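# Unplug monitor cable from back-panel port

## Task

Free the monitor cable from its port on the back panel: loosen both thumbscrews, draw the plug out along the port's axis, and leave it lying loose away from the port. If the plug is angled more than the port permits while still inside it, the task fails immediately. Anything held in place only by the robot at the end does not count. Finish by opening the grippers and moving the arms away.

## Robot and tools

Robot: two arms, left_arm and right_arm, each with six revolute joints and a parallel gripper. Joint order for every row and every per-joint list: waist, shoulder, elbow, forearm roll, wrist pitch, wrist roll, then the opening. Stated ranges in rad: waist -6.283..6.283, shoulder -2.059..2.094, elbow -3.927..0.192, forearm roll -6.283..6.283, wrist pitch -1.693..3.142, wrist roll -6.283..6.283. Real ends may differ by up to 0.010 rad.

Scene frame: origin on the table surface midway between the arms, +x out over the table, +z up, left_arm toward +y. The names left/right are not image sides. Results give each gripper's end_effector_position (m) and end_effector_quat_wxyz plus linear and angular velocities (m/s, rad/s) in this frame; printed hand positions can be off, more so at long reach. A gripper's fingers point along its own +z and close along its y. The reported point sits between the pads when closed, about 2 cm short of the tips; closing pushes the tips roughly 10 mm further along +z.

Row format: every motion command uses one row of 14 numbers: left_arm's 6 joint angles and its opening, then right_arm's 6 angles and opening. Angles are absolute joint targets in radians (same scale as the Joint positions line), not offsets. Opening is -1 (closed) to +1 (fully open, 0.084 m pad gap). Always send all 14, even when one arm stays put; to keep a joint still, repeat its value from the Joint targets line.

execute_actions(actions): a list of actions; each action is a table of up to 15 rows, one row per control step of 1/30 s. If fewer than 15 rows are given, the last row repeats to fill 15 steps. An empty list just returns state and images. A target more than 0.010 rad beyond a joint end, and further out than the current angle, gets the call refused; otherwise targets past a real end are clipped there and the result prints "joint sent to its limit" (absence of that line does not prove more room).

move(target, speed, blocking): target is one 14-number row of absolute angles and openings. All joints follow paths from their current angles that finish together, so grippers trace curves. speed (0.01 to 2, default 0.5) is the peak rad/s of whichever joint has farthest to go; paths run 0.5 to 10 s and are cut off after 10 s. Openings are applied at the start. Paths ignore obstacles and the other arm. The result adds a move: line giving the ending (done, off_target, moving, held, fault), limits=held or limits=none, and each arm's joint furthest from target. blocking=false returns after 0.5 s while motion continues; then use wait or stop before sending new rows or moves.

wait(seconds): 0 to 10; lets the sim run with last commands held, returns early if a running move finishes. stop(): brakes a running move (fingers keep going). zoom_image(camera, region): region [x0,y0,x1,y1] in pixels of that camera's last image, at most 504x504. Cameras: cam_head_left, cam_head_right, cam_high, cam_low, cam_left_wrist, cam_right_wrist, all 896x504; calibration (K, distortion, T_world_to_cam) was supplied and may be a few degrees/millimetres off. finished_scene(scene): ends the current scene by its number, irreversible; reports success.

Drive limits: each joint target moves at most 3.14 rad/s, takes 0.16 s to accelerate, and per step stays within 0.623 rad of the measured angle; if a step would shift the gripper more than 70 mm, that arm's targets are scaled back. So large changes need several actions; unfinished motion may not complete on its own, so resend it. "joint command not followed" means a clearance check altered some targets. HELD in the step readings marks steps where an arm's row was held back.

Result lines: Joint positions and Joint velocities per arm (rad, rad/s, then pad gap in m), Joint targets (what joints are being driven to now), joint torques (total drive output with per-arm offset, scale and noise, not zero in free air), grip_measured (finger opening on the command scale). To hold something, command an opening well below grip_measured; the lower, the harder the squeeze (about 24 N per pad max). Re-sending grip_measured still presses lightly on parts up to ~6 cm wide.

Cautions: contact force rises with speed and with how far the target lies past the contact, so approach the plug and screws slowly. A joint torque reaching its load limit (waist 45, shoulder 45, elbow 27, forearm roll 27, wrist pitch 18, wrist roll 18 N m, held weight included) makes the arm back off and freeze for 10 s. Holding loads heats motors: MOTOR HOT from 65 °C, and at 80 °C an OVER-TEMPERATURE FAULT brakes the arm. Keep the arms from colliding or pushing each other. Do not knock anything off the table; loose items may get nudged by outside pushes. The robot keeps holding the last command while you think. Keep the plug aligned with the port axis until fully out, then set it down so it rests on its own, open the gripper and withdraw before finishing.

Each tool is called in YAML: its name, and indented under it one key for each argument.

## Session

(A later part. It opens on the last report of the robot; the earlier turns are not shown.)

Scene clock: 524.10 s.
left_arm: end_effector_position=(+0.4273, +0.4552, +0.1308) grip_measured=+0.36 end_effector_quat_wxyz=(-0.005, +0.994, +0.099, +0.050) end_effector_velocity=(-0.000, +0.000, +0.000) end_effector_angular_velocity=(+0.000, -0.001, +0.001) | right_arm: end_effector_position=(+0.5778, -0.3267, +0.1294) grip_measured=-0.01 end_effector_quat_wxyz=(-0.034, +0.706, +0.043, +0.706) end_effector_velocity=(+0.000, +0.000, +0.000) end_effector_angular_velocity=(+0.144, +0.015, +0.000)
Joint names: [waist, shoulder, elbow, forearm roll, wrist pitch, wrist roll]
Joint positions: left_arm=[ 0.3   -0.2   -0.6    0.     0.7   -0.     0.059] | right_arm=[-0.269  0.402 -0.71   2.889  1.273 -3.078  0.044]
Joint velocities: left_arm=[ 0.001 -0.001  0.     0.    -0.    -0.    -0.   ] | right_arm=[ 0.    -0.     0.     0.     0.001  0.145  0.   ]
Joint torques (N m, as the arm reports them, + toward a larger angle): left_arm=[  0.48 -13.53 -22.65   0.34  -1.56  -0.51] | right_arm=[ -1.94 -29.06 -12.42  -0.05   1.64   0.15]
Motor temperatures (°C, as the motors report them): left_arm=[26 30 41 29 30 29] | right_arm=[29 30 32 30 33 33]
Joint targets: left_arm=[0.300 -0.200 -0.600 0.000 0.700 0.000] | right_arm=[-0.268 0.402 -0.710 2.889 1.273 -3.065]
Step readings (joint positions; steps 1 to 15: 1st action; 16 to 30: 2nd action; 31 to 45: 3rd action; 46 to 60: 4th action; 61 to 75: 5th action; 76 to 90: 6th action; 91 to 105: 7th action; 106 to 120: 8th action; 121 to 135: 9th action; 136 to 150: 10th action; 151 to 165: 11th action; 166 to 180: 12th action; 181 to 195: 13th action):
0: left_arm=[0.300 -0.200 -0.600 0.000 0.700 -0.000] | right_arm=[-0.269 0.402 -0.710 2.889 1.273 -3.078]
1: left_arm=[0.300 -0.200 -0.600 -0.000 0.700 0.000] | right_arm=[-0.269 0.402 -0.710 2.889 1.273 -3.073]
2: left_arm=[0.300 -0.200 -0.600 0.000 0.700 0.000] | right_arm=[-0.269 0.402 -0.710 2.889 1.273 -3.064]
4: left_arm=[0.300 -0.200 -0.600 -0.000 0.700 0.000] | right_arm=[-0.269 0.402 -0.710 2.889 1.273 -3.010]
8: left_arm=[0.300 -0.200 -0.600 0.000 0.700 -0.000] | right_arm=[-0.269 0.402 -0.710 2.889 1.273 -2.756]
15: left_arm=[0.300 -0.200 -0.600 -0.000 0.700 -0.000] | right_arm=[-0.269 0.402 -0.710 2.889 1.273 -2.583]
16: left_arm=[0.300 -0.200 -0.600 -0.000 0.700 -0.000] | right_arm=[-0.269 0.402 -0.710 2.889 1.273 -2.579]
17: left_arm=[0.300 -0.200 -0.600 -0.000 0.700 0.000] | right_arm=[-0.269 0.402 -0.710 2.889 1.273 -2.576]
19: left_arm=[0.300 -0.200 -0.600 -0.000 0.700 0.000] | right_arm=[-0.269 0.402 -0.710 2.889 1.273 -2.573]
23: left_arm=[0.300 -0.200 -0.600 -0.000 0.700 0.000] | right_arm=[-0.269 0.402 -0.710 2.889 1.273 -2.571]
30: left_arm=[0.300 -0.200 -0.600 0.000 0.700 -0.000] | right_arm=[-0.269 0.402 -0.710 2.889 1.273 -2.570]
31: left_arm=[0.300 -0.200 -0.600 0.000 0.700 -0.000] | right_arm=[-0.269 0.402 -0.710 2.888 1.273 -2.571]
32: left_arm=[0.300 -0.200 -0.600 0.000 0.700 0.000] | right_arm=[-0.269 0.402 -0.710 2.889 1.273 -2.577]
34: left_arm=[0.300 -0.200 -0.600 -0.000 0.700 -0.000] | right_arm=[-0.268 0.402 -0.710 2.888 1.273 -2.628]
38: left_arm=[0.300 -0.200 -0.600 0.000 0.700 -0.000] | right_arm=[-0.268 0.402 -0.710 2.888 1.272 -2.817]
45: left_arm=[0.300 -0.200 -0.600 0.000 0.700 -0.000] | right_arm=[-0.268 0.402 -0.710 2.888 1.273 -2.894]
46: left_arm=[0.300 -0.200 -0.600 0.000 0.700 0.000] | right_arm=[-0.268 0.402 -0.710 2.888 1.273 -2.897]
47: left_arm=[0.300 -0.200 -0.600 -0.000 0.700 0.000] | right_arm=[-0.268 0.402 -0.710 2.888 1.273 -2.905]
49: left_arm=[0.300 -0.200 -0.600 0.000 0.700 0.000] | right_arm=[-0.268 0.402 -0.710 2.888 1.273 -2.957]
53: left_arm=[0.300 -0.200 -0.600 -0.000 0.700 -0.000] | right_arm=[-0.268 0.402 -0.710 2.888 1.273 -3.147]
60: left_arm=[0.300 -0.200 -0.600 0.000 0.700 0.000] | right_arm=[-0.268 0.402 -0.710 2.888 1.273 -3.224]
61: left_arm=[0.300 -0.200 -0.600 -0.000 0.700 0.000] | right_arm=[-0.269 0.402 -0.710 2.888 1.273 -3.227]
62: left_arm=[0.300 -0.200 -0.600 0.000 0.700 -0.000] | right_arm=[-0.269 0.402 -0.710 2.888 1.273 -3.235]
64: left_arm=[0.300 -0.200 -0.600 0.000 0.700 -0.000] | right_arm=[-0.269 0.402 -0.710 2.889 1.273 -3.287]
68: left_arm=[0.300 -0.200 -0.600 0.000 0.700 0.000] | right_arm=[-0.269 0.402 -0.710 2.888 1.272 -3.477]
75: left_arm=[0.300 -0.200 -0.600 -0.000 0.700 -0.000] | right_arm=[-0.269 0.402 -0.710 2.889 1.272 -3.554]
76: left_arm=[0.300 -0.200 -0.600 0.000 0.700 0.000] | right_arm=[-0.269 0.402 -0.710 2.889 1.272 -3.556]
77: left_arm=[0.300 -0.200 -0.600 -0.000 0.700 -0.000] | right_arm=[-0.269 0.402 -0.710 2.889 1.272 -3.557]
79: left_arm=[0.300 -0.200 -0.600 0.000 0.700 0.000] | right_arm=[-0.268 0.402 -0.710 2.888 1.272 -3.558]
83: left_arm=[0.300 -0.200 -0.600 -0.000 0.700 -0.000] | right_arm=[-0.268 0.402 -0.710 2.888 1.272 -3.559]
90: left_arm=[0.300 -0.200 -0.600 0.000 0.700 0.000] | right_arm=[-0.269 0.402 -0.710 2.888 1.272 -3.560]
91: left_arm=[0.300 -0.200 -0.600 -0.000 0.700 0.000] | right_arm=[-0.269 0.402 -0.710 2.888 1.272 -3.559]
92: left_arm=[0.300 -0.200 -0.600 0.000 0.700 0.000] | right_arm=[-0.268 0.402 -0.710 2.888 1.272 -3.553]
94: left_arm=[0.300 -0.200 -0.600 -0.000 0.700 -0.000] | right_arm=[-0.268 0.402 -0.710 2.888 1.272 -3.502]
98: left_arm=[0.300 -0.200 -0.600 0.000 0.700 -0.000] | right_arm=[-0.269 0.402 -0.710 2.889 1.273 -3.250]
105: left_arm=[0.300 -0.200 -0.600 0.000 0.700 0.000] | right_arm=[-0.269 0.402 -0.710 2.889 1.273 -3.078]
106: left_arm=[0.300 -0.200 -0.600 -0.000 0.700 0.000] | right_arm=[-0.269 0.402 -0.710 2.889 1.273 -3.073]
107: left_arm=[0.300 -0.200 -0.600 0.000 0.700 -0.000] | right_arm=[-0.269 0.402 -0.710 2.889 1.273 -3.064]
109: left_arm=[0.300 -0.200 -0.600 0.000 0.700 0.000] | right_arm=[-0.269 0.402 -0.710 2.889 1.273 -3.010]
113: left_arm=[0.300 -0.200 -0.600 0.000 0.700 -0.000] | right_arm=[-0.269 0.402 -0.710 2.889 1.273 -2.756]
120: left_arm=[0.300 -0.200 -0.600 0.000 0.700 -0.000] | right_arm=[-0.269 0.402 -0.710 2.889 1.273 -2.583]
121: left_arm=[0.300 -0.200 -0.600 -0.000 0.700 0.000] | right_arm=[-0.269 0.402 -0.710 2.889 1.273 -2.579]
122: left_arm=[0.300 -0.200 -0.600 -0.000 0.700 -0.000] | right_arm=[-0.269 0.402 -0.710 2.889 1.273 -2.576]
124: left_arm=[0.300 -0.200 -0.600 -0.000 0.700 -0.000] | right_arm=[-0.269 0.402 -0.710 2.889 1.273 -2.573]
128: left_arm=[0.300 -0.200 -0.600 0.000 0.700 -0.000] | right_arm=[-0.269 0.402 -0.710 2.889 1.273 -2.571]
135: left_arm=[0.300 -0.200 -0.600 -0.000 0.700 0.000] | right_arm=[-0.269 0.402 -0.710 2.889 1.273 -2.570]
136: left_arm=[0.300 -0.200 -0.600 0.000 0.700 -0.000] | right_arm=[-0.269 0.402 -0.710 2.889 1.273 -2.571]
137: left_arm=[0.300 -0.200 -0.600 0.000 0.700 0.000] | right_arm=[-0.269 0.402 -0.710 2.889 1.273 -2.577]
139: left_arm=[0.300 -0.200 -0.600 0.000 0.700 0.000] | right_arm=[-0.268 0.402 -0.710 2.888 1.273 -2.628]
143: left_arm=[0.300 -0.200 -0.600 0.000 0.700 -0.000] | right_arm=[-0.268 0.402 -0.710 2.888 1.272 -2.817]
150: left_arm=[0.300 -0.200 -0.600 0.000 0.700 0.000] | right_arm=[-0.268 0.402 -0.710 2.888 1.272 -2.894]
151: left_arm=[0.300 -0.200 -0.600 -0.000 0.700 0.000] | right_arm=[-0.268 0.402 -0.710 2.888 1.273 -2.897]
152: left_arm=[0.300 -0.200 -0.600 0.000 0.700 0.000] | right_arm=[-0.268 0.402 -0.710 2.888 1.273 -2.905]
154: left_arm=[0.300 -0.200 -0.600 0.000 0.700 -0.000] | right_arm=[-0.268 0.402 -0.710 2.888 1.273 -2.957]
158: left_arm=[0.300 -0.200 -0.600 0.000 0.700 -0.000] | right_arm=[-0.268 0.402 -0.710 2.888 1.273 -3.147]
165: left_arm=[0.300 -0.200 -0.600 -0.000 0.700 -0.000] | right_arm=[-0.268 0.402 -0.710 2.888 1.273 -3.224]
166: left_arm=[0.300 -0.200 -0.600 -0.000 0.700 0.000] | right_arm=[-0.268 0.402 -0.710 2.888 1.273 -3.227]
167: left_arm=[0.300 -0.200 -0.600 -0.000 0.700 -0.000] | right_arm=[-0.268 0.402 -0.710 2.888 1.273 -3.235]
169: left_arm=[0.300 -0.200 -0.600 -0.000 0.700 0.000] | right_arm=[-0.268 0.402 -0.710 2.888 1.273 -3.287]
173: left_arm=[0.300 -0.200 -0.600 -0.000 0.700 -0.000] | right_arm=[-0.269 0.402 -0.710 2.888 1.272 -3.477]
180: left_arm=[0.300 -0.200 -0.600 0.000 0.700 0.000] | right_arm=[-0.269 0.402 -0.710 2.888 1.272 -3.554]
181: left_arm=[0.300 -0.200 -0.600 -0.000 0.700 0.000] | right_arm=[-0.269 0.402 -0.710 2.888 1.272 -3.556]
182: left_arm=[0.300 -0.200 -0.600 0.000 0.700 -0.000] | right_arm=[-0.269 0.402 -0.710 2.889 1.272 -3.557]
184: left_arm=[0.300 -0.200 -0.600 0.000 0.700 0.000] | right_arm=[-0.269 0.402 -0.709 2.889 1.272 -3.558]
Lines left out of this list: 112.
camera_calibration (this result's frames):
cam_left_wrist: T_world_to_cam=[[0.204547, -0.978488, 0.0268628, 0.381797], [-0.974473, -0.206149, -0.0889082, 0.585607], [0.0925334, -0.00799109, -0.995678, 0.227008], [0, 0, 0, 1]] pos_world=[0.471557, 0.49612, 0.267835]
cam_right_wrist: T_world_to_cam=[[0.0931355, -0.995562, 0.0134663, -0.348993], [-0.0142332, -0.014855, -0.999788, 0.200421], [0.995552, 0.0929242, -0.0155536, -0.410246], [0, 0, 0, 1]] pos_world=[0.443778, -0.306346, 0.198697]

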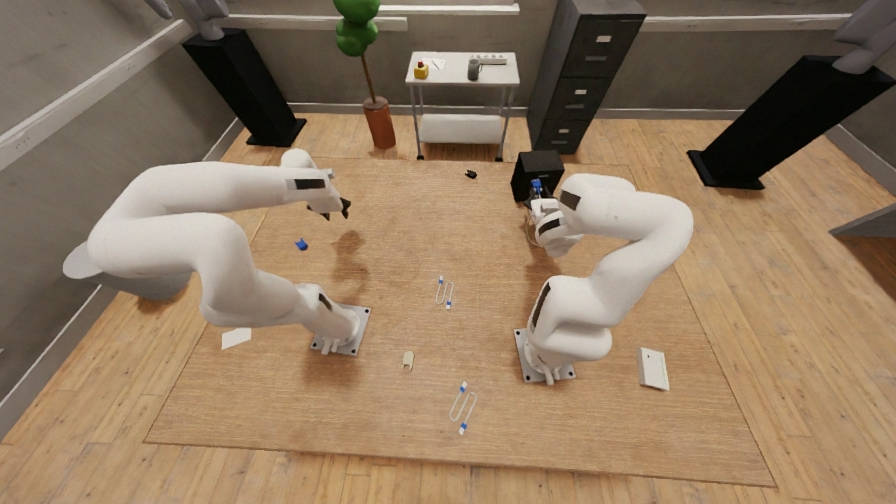

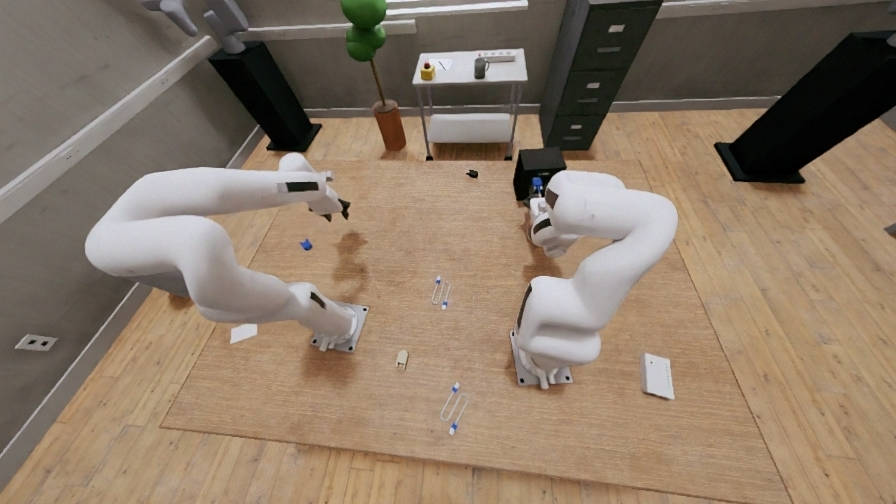

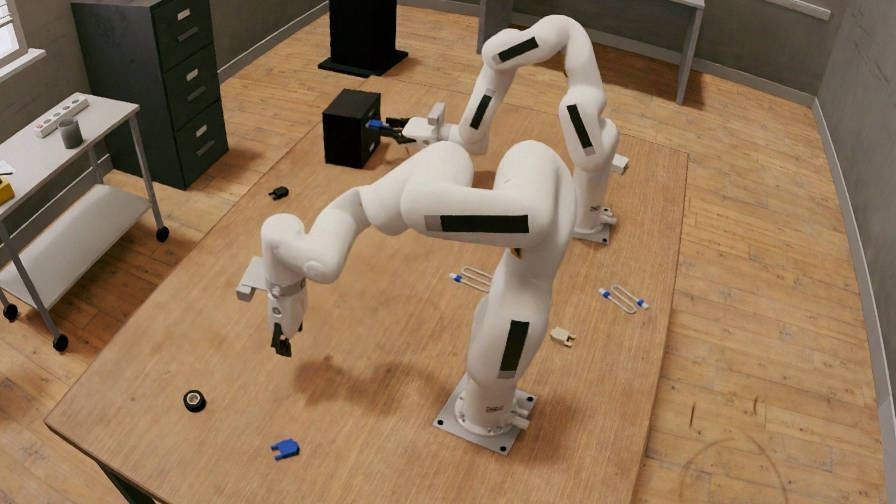

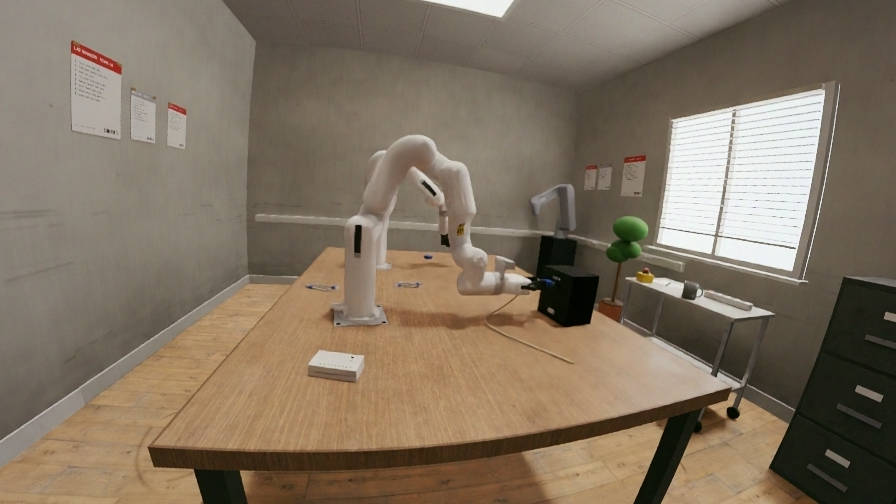

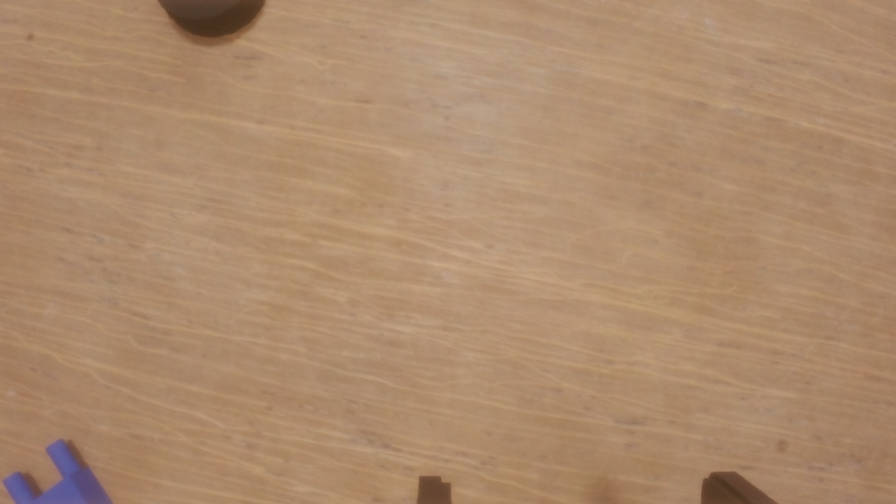

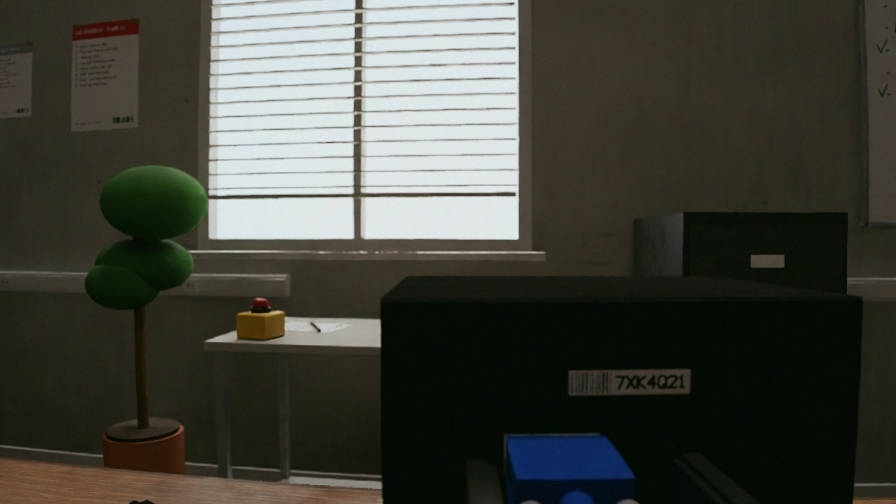

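Free. Advance, grip, pull.

move:
  target: [0.3,-0.2,-0.6,0,0.7,0,0.37,-0.2608,0.4215,-0.7455,2.895,1.2565,-3.065,0]
  speed: 0.06

move:
  target: [0.3,-0.2,-0.6,0,0.7,0,0.37,-0.2608,0.4215,-0.7455,2.895,1.2565,-3.065,-0.8]

move:
  target: [0.3,-0.2,-0.6,0,0.7,0,0.37,-0.2685,0.402,-0.71,2.8885,1.2725,-3.065,-0.8]
  speed: 0.03

Scene clock: 534.13 s.
left_arm: end_effector_position=(+0.4273, +0.4552, +0.1308) grip_measured=+0.36 end_effector_quat_wxyz=(-0.005, +0.994, +0.099, +0.050) end_effector_velocity=(-0.000, +0.001, -0.001) end_effector_angular_velocity=(+0.000, +0.001, +0.001) | right_arm: end_effector_position=(+0.5873, -0.3253, +0.1288) grip_measured=-0.01 end_effector_quat_wxyz=(-0.039, +0.706, +0.039, +0.706) end_effector_velocity=(+0.001, -0.000, +0.001) end_effector_angular_velocity=(-0.000, -0.003, -0.001)
Joint names: [waist, shoulder, elbow, forearm roll, wrist pitch, wrist roll]
Joint positions: left_arm=[ 0.3   -0.2   -0.6   -0.     0.7   -0.     0.059] | right_arm=[-0.261  0.422 -0.745  2.895  1.256 -3.065  0.044]
Joint velocities: left_arm=[ 0.001  0.002 -0.     0.    -0.    -0.     0.   ] | right_arm=[ 0.     0.    -0.003  0.001 -0.    -0.    -0.   ]
Joint torques (N m, as the arm reports them, + toward a larger angle): left_arm=[  1.28 -12.64 -22.48   0.29  -1.4   -0.76] | right_arm=[ -1.36 -31.9  -14.77   0.17   2.11   0.48]
Motor temperatures (°C, as the motors report them): left_arm=[26 30 41 29 30 29] | right_arm=[29 30 32 30 33 33]
Joint targets: left_arm=[0.300 -0.200 -0.600 0.000 0.700 0.000] | right_arm=[-0.261 0.421 -0.746 2.895 1.257 -3.065]
move: done; limits=none; left_arm: farthest joint: the waist, 0.000 radians from its target (0.000 radians at the start); right_arm: farthest joint: the elbow, 0.001 radians from its target (0.035 radians at the start)
camera_calibration (this result's frames):
cam_left_wrist: T_world_to_cam=[[0.204548, -0.978488, 0.0268629, 0.381797], [-0.974473, -0.206149, -0.0889081, 0.585607], [0.0925333, -0.00799121, -0.995678, 0.227008], [0, 0, 0, 1]] pos_world=[0.471557, 0.49612, 0.267835]
cam_right_wrist: T_world_to_cam=[[0.0936071, -0.995607, 0.00221503, -0.347288], [-0.01613, -0.00374104, -0.999863, 0.204736], [0.995479, 0.0935586, -0.0164093, -0.419522], [0, 0, 0, 1]] pos_world=[0.453436, -0.305746, 0.198593]

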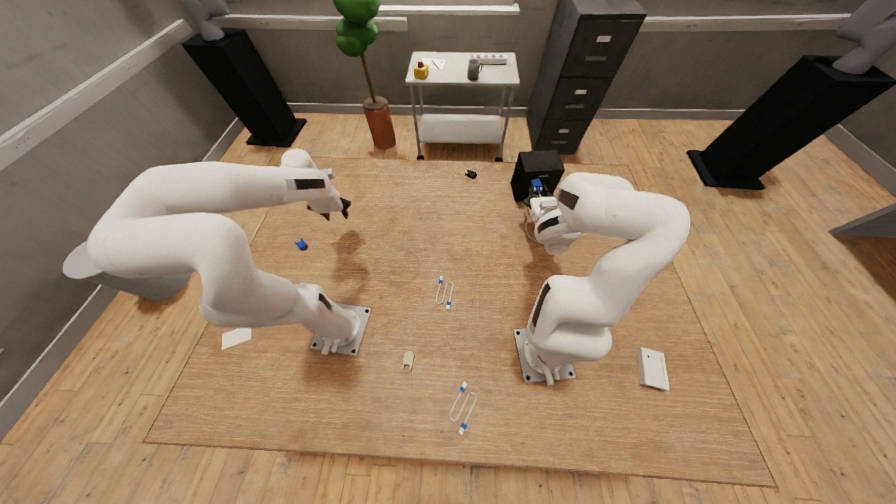

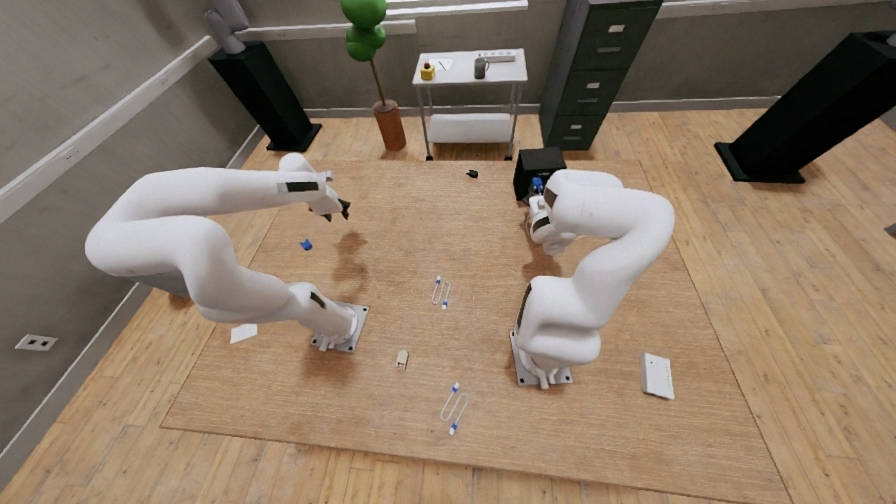

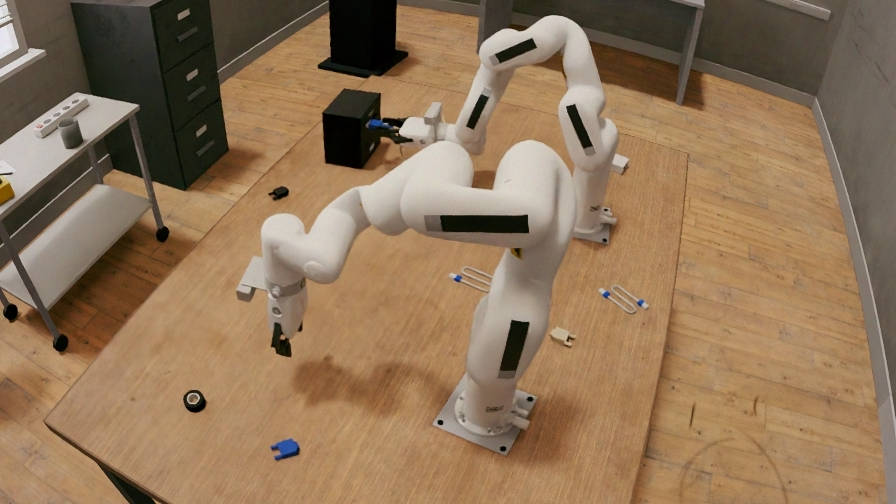

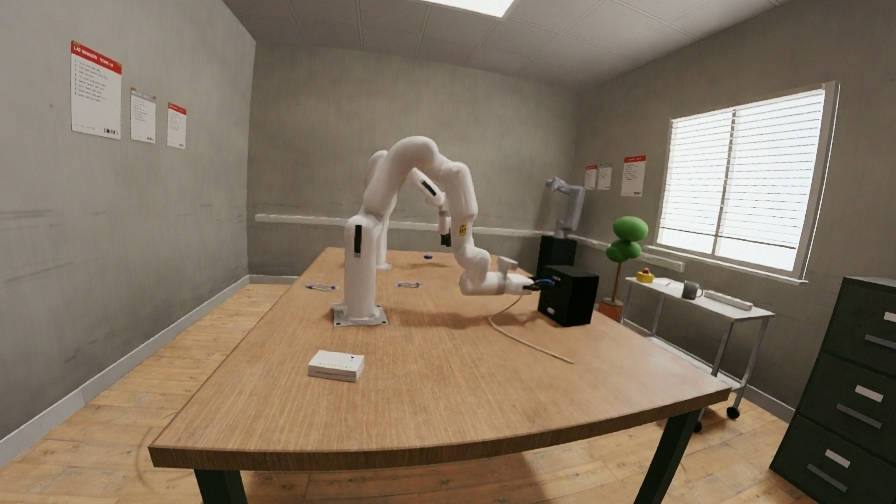

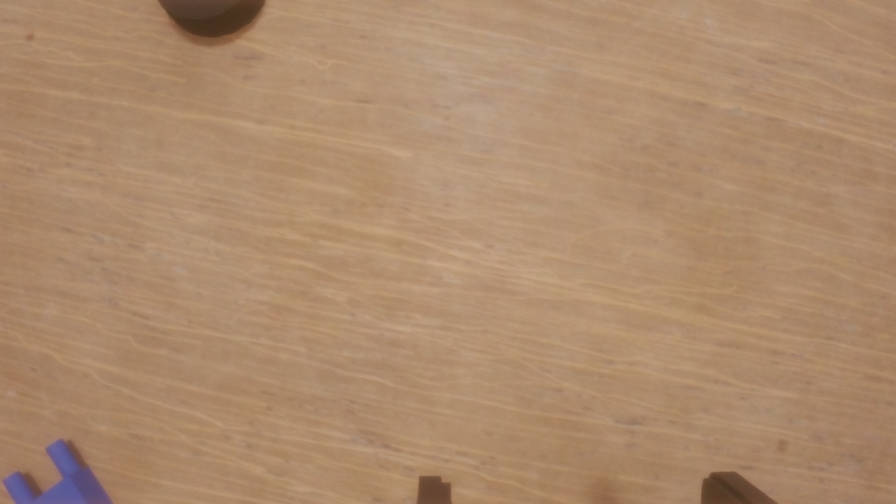

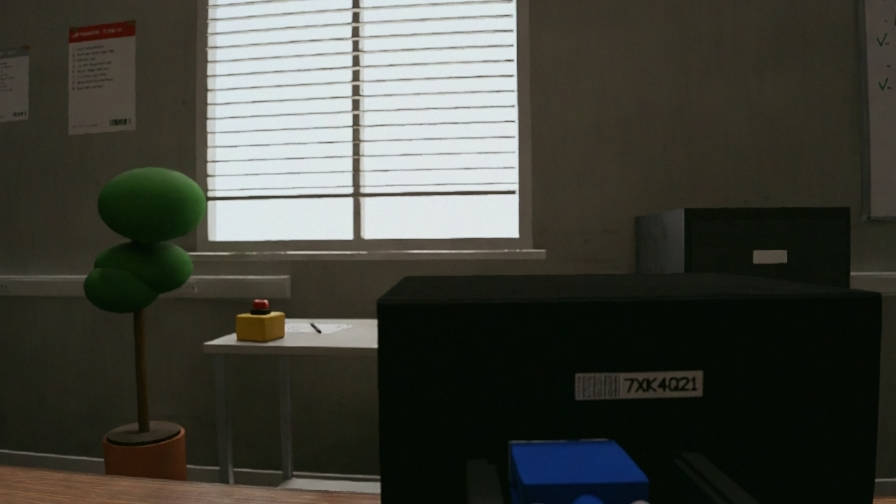

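Scene clock: 534.83 s.
left_arm: end_effector_position=(+0.4273, +0.4552, +0.1308) grip_measured=+0.36 end_effector_quat_wxyz=(-0.005, +0.994, +0.099, +0.050) end_effector_velocity=(-0.001, +0.000, -0.001) end_effector_angular_velocity=(-0.000, +0.002, +0.000) | right_arm: end_effector_position=(+0.5874, -0.3254, +0.1288) grip_measured=-0.29 end_effector_quat_wxyz=(-0.038, +0.706, +0.039, +0.706) end_effector_velocity=(+0.000, +0.001, -0.000) end_effector_angular_velocity=(+0.000, +0.000, +0.001)
Joint names: [waist, shoulder, elbow, forearm roll, wrist pitch, wrist roll]
Joint positions: left_arm=[ 0.3   -0.2   -0.6   -0.     0.7   -0.     0.059] | right_arm=[-0.261  0.422 -0.745  2.895  1.256 -3.065  0.031]
Joint velocities: left_arm=[ 0.     0.     0.001  0.     0.     0.    -0.   ] | right_arm=[ 0.001  0.    -0.     0.    -0.001  0.     0.   ]
Joint torques (N m, as the arm reports them, + toward a larger angle): left_arm=[ -0.02 -13.25 -22.64   0.28  -1.8   -0.74] | right_arm=[ -0.46 -31.95 -16.34  -0.15   2.44   0.39]
Motor temperatures (°C, as the motors report them): left_arm=[26 30 41 29 30 29] | right_arm=[29 30 32 30 33 33]
Joint targets: left_arm=[0.300 -0.200 -0.600 0.000 0.700 0.000] | right_arm=[-0.261 0.421 -0.746 2.895 1.257 -3.065]
move: done; limits=none; left_arm: farthest joint: the waist, 0.000 radians from its target (0.000 radians at the start); right_arm: farthest joint: the waist, 0.000 radians from its target (0.000 radians at the start)
camera_calibration (this result's frames):
cam_left_wrist: T_world_to_cam=[[0.204548, -0.978488, 0.0268629, 0.381797], [-0.974473, -0.206149, -0.0889082, 0.585607], [0.0925334, -0.00799118, -0.995678, 0.227008], [0, 0, 0, 1]] pos_world=[0.471557, 0.49612, 0.267835]
cam_right_wrist: T_world_to_cam=[[0.093267, -0.995639, 0.00219183, -0.347252], [-0.0160523, -0.00370483, -0.999864, 0.204741], [0.995512, 0.0932191, -0.0163278, -0.419682], [0, 0, 0, 1]] pos_world=[0.453472, -0.305857, 0.198622]

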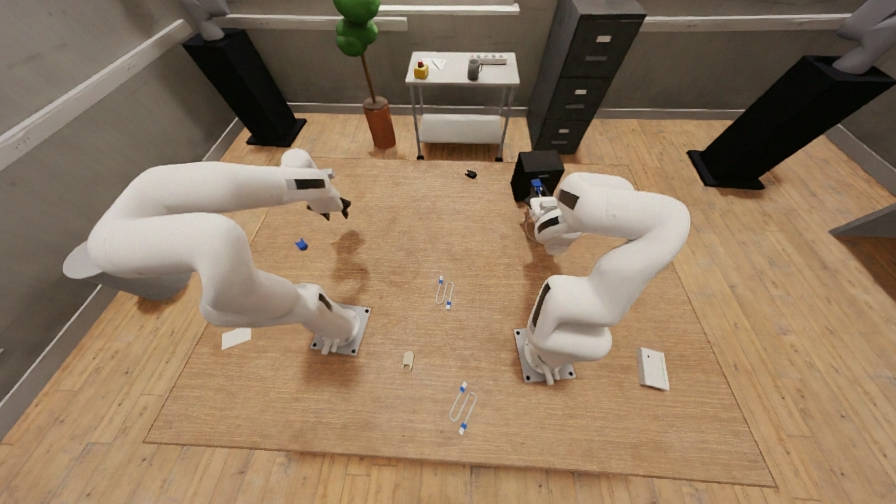

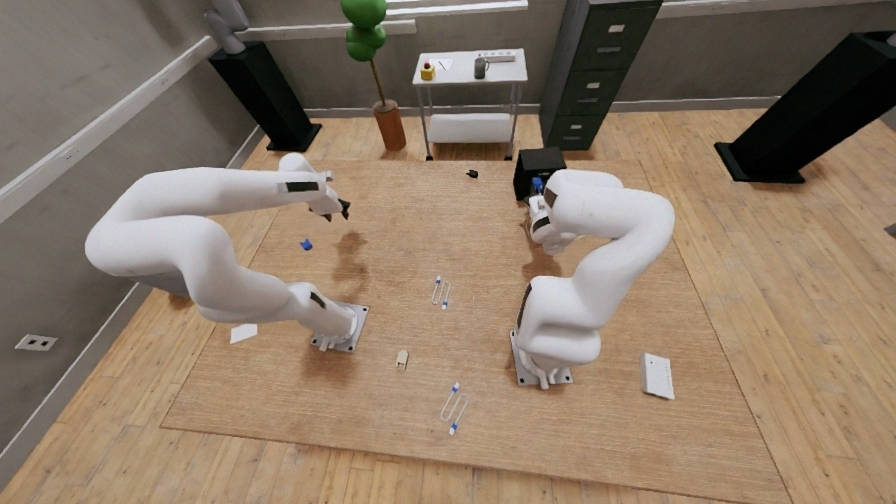

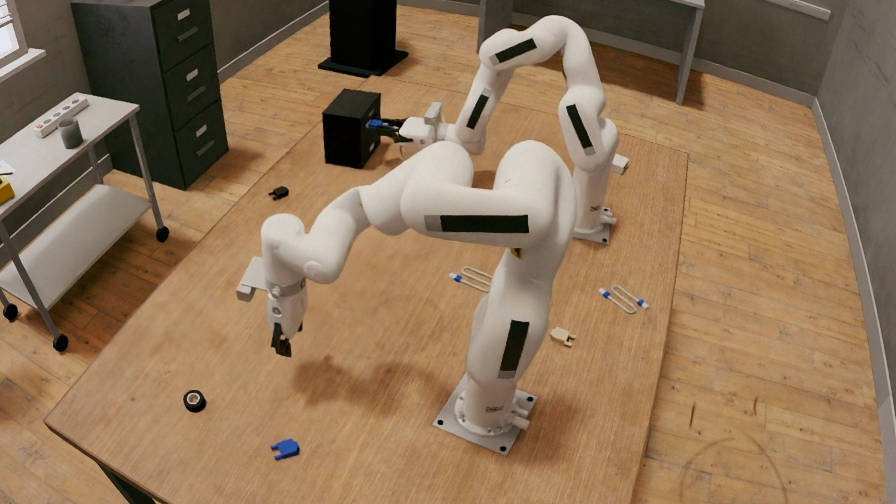

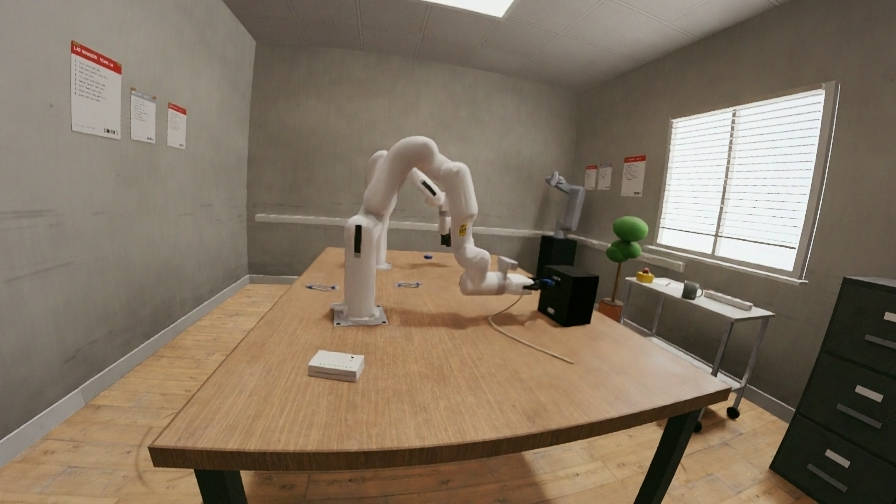

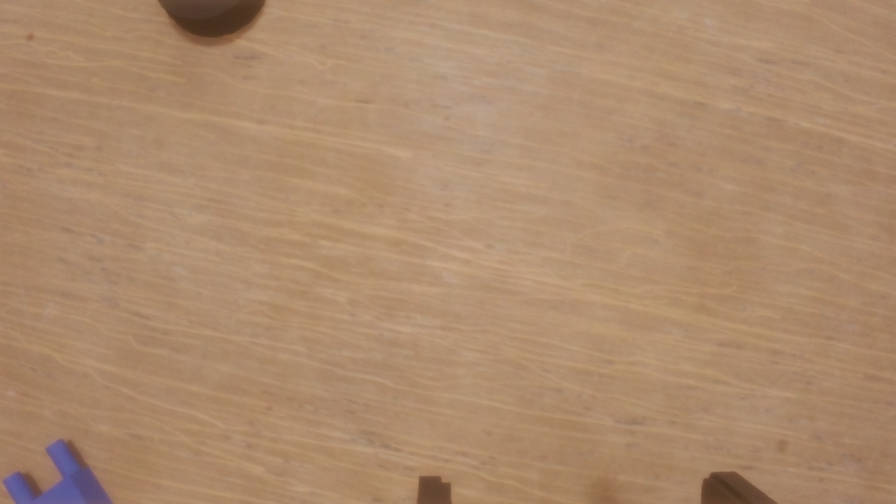

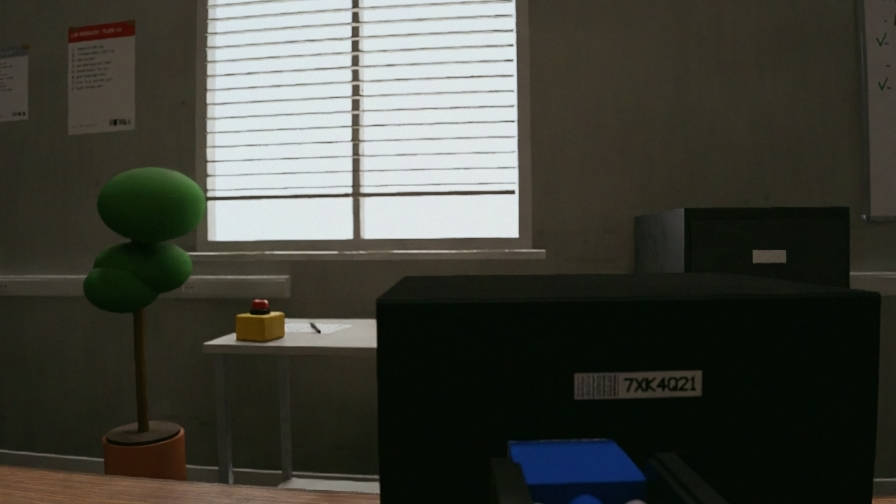

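Scene clock: 536.23 s.
left_arm: end_effector_position=(+0.4273, +0.4552, +0.1308) grip_measured=+0.36 end_effector_quat_wxyz=(-0.005, +0.994, +0.099, +0.050) end_effector_velocity=(-0.000, -0.000, -0.001) end_effector_angular_velocity=(-0.000, +0.002, -0.001) | right_arm: end_effector_position=(+0.5777, -0.3266, +0.1292) grip_measured=-0.30 end_effector_quat_wxyz=(-0.039, +0.706, +0.039, +0.706) end_effector_velocity=(+0.000, +0.000, +0.001) end_effector_angular_velocity=(-0.002, -0.003, +0.000)
Joint names: [waist, shoulder, elbow, forearm roll, wrist pitch, wrist roll]
Joint positions: left_arm=[ 0.3   -0.2   -0.6    0.     0.7   -0.     0.059] | right_arm=[-0.268  0.402 -0.71   2.889  1.272 -3.065  0.031]
Joint velocities: left_arm=[-0.001  0.001  0.001  0.     0.     0.    -0.   ] | right_arm=[-0.    -0.002  0.001 -0.     0.002 -0.002 -0.   ]
Joint torques (N m, as the arm reports them, + toward a larger angle): left_arm=[  1.28 -13.23 -22.43   0.42  -1.43  -0.73] | right_arm=[ -1.66 -28.69 -11.53  -0.16   1.71   0.58]
Motor temperatures (°C, as the motors report them): left_arm=[26 30 41 29 30 29] | right_arm=[29 30 32 30 33 33]
Joint targets: left_arm=[0.300 -0.200 -0.600 0.000 0.700 0.000] | right_arm=[-0.268 0.402 -0.710 2.889 1.273 -3.065]
move: done; limits=none; left_arm: farthest joint: the waist, 0.000 radians from its target (0.000 radians at the start); right_arm: farthest joint: the waist, 0.000 radians from its target (0.007 radians at the start)
camera_calibration (this result's frames):
cam_left_wrist: T_world_to_cam=[[0.204548, -0.978488, 0.0268628, 0.381797], [-0.974473, -0.206149, -0.0889083, 0.585607], [0.0925334, -0.00799109, -0.995678, 0.227008], [0, 0, 0, 1]] pos_world=[0.471557, 0.49612, 0.267836]
cam_right_wrist: T_world_to_cam=[[0.0932856, -0.995639, 0.000463089, -0.347333], [-0.016128, -0.00197616, -0.999868, 0.205534], [0.995509, 0.0932659, -0.016242, -0.409967], [0, 0, 0, 1]] pos_world=[0.443842, -0.307177, 0.199009]

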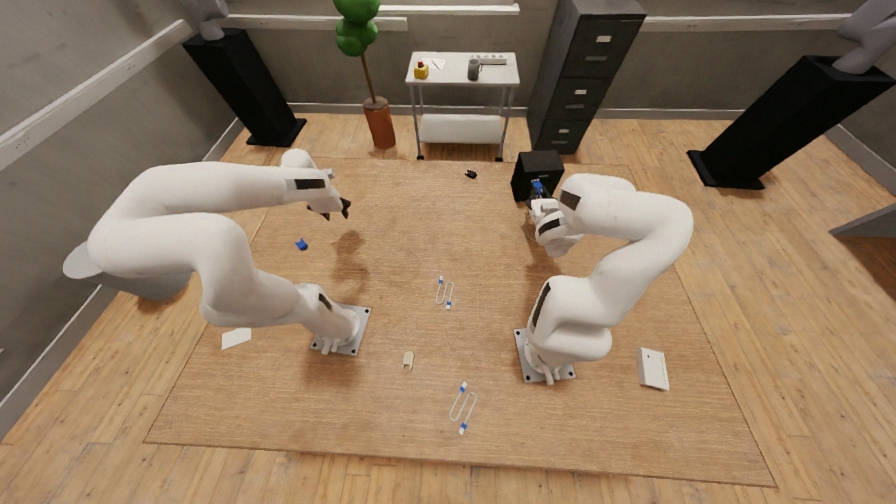

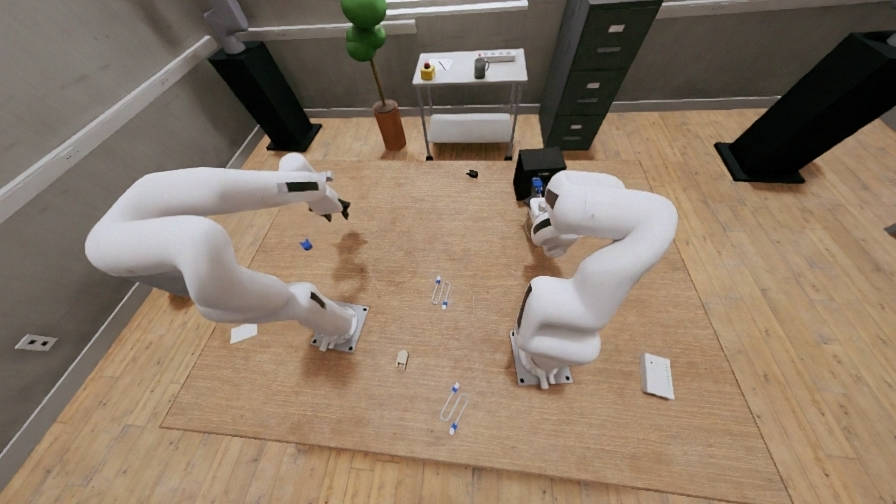

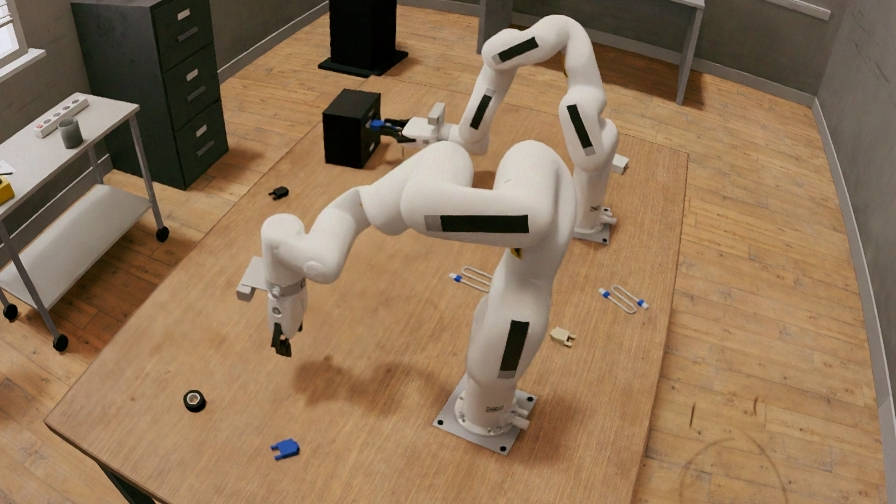

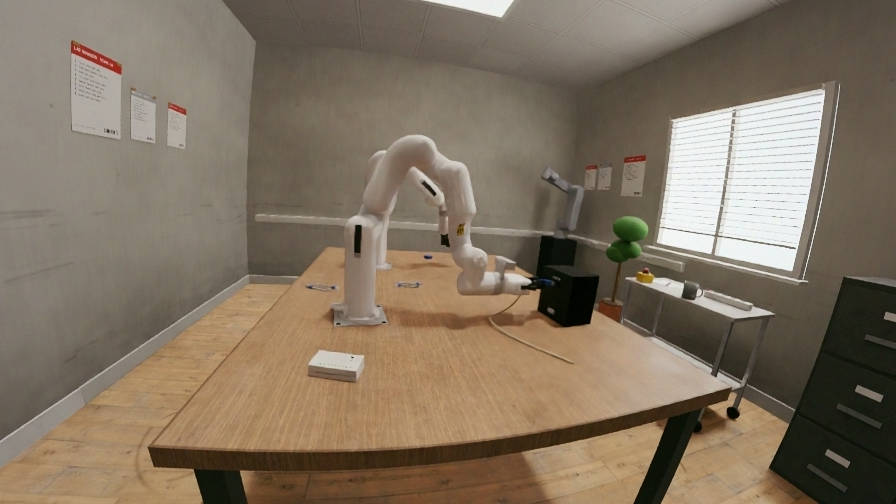

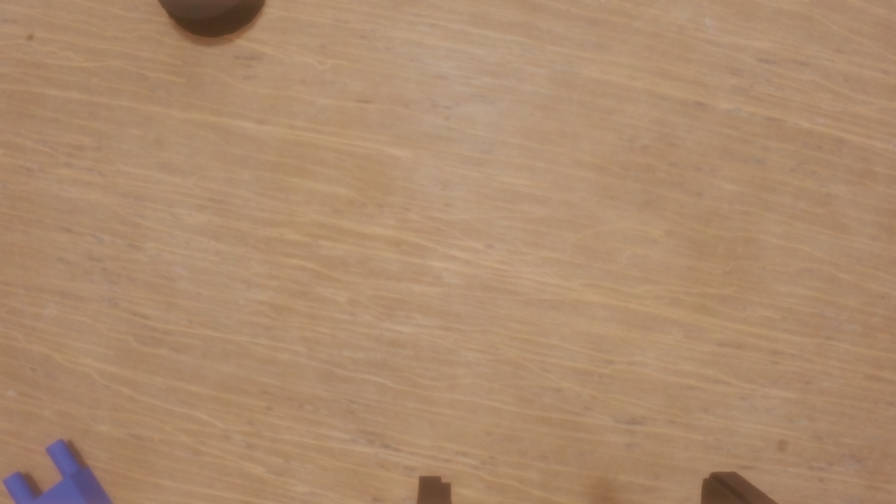

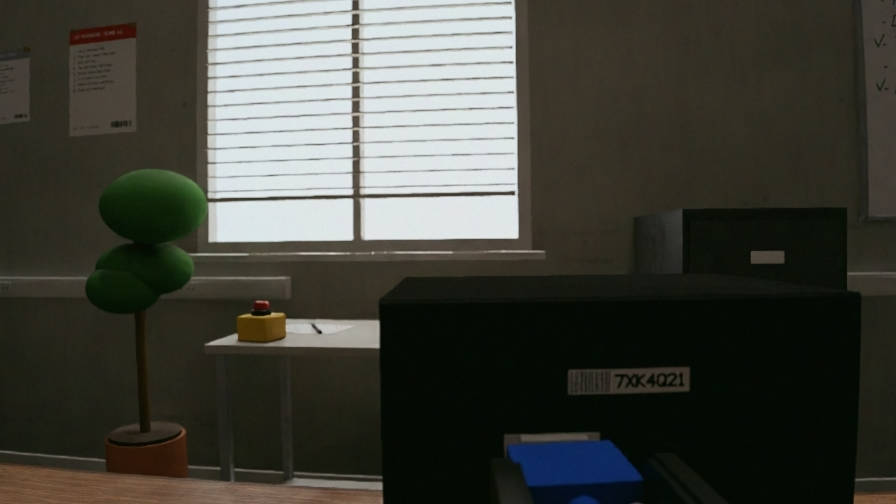

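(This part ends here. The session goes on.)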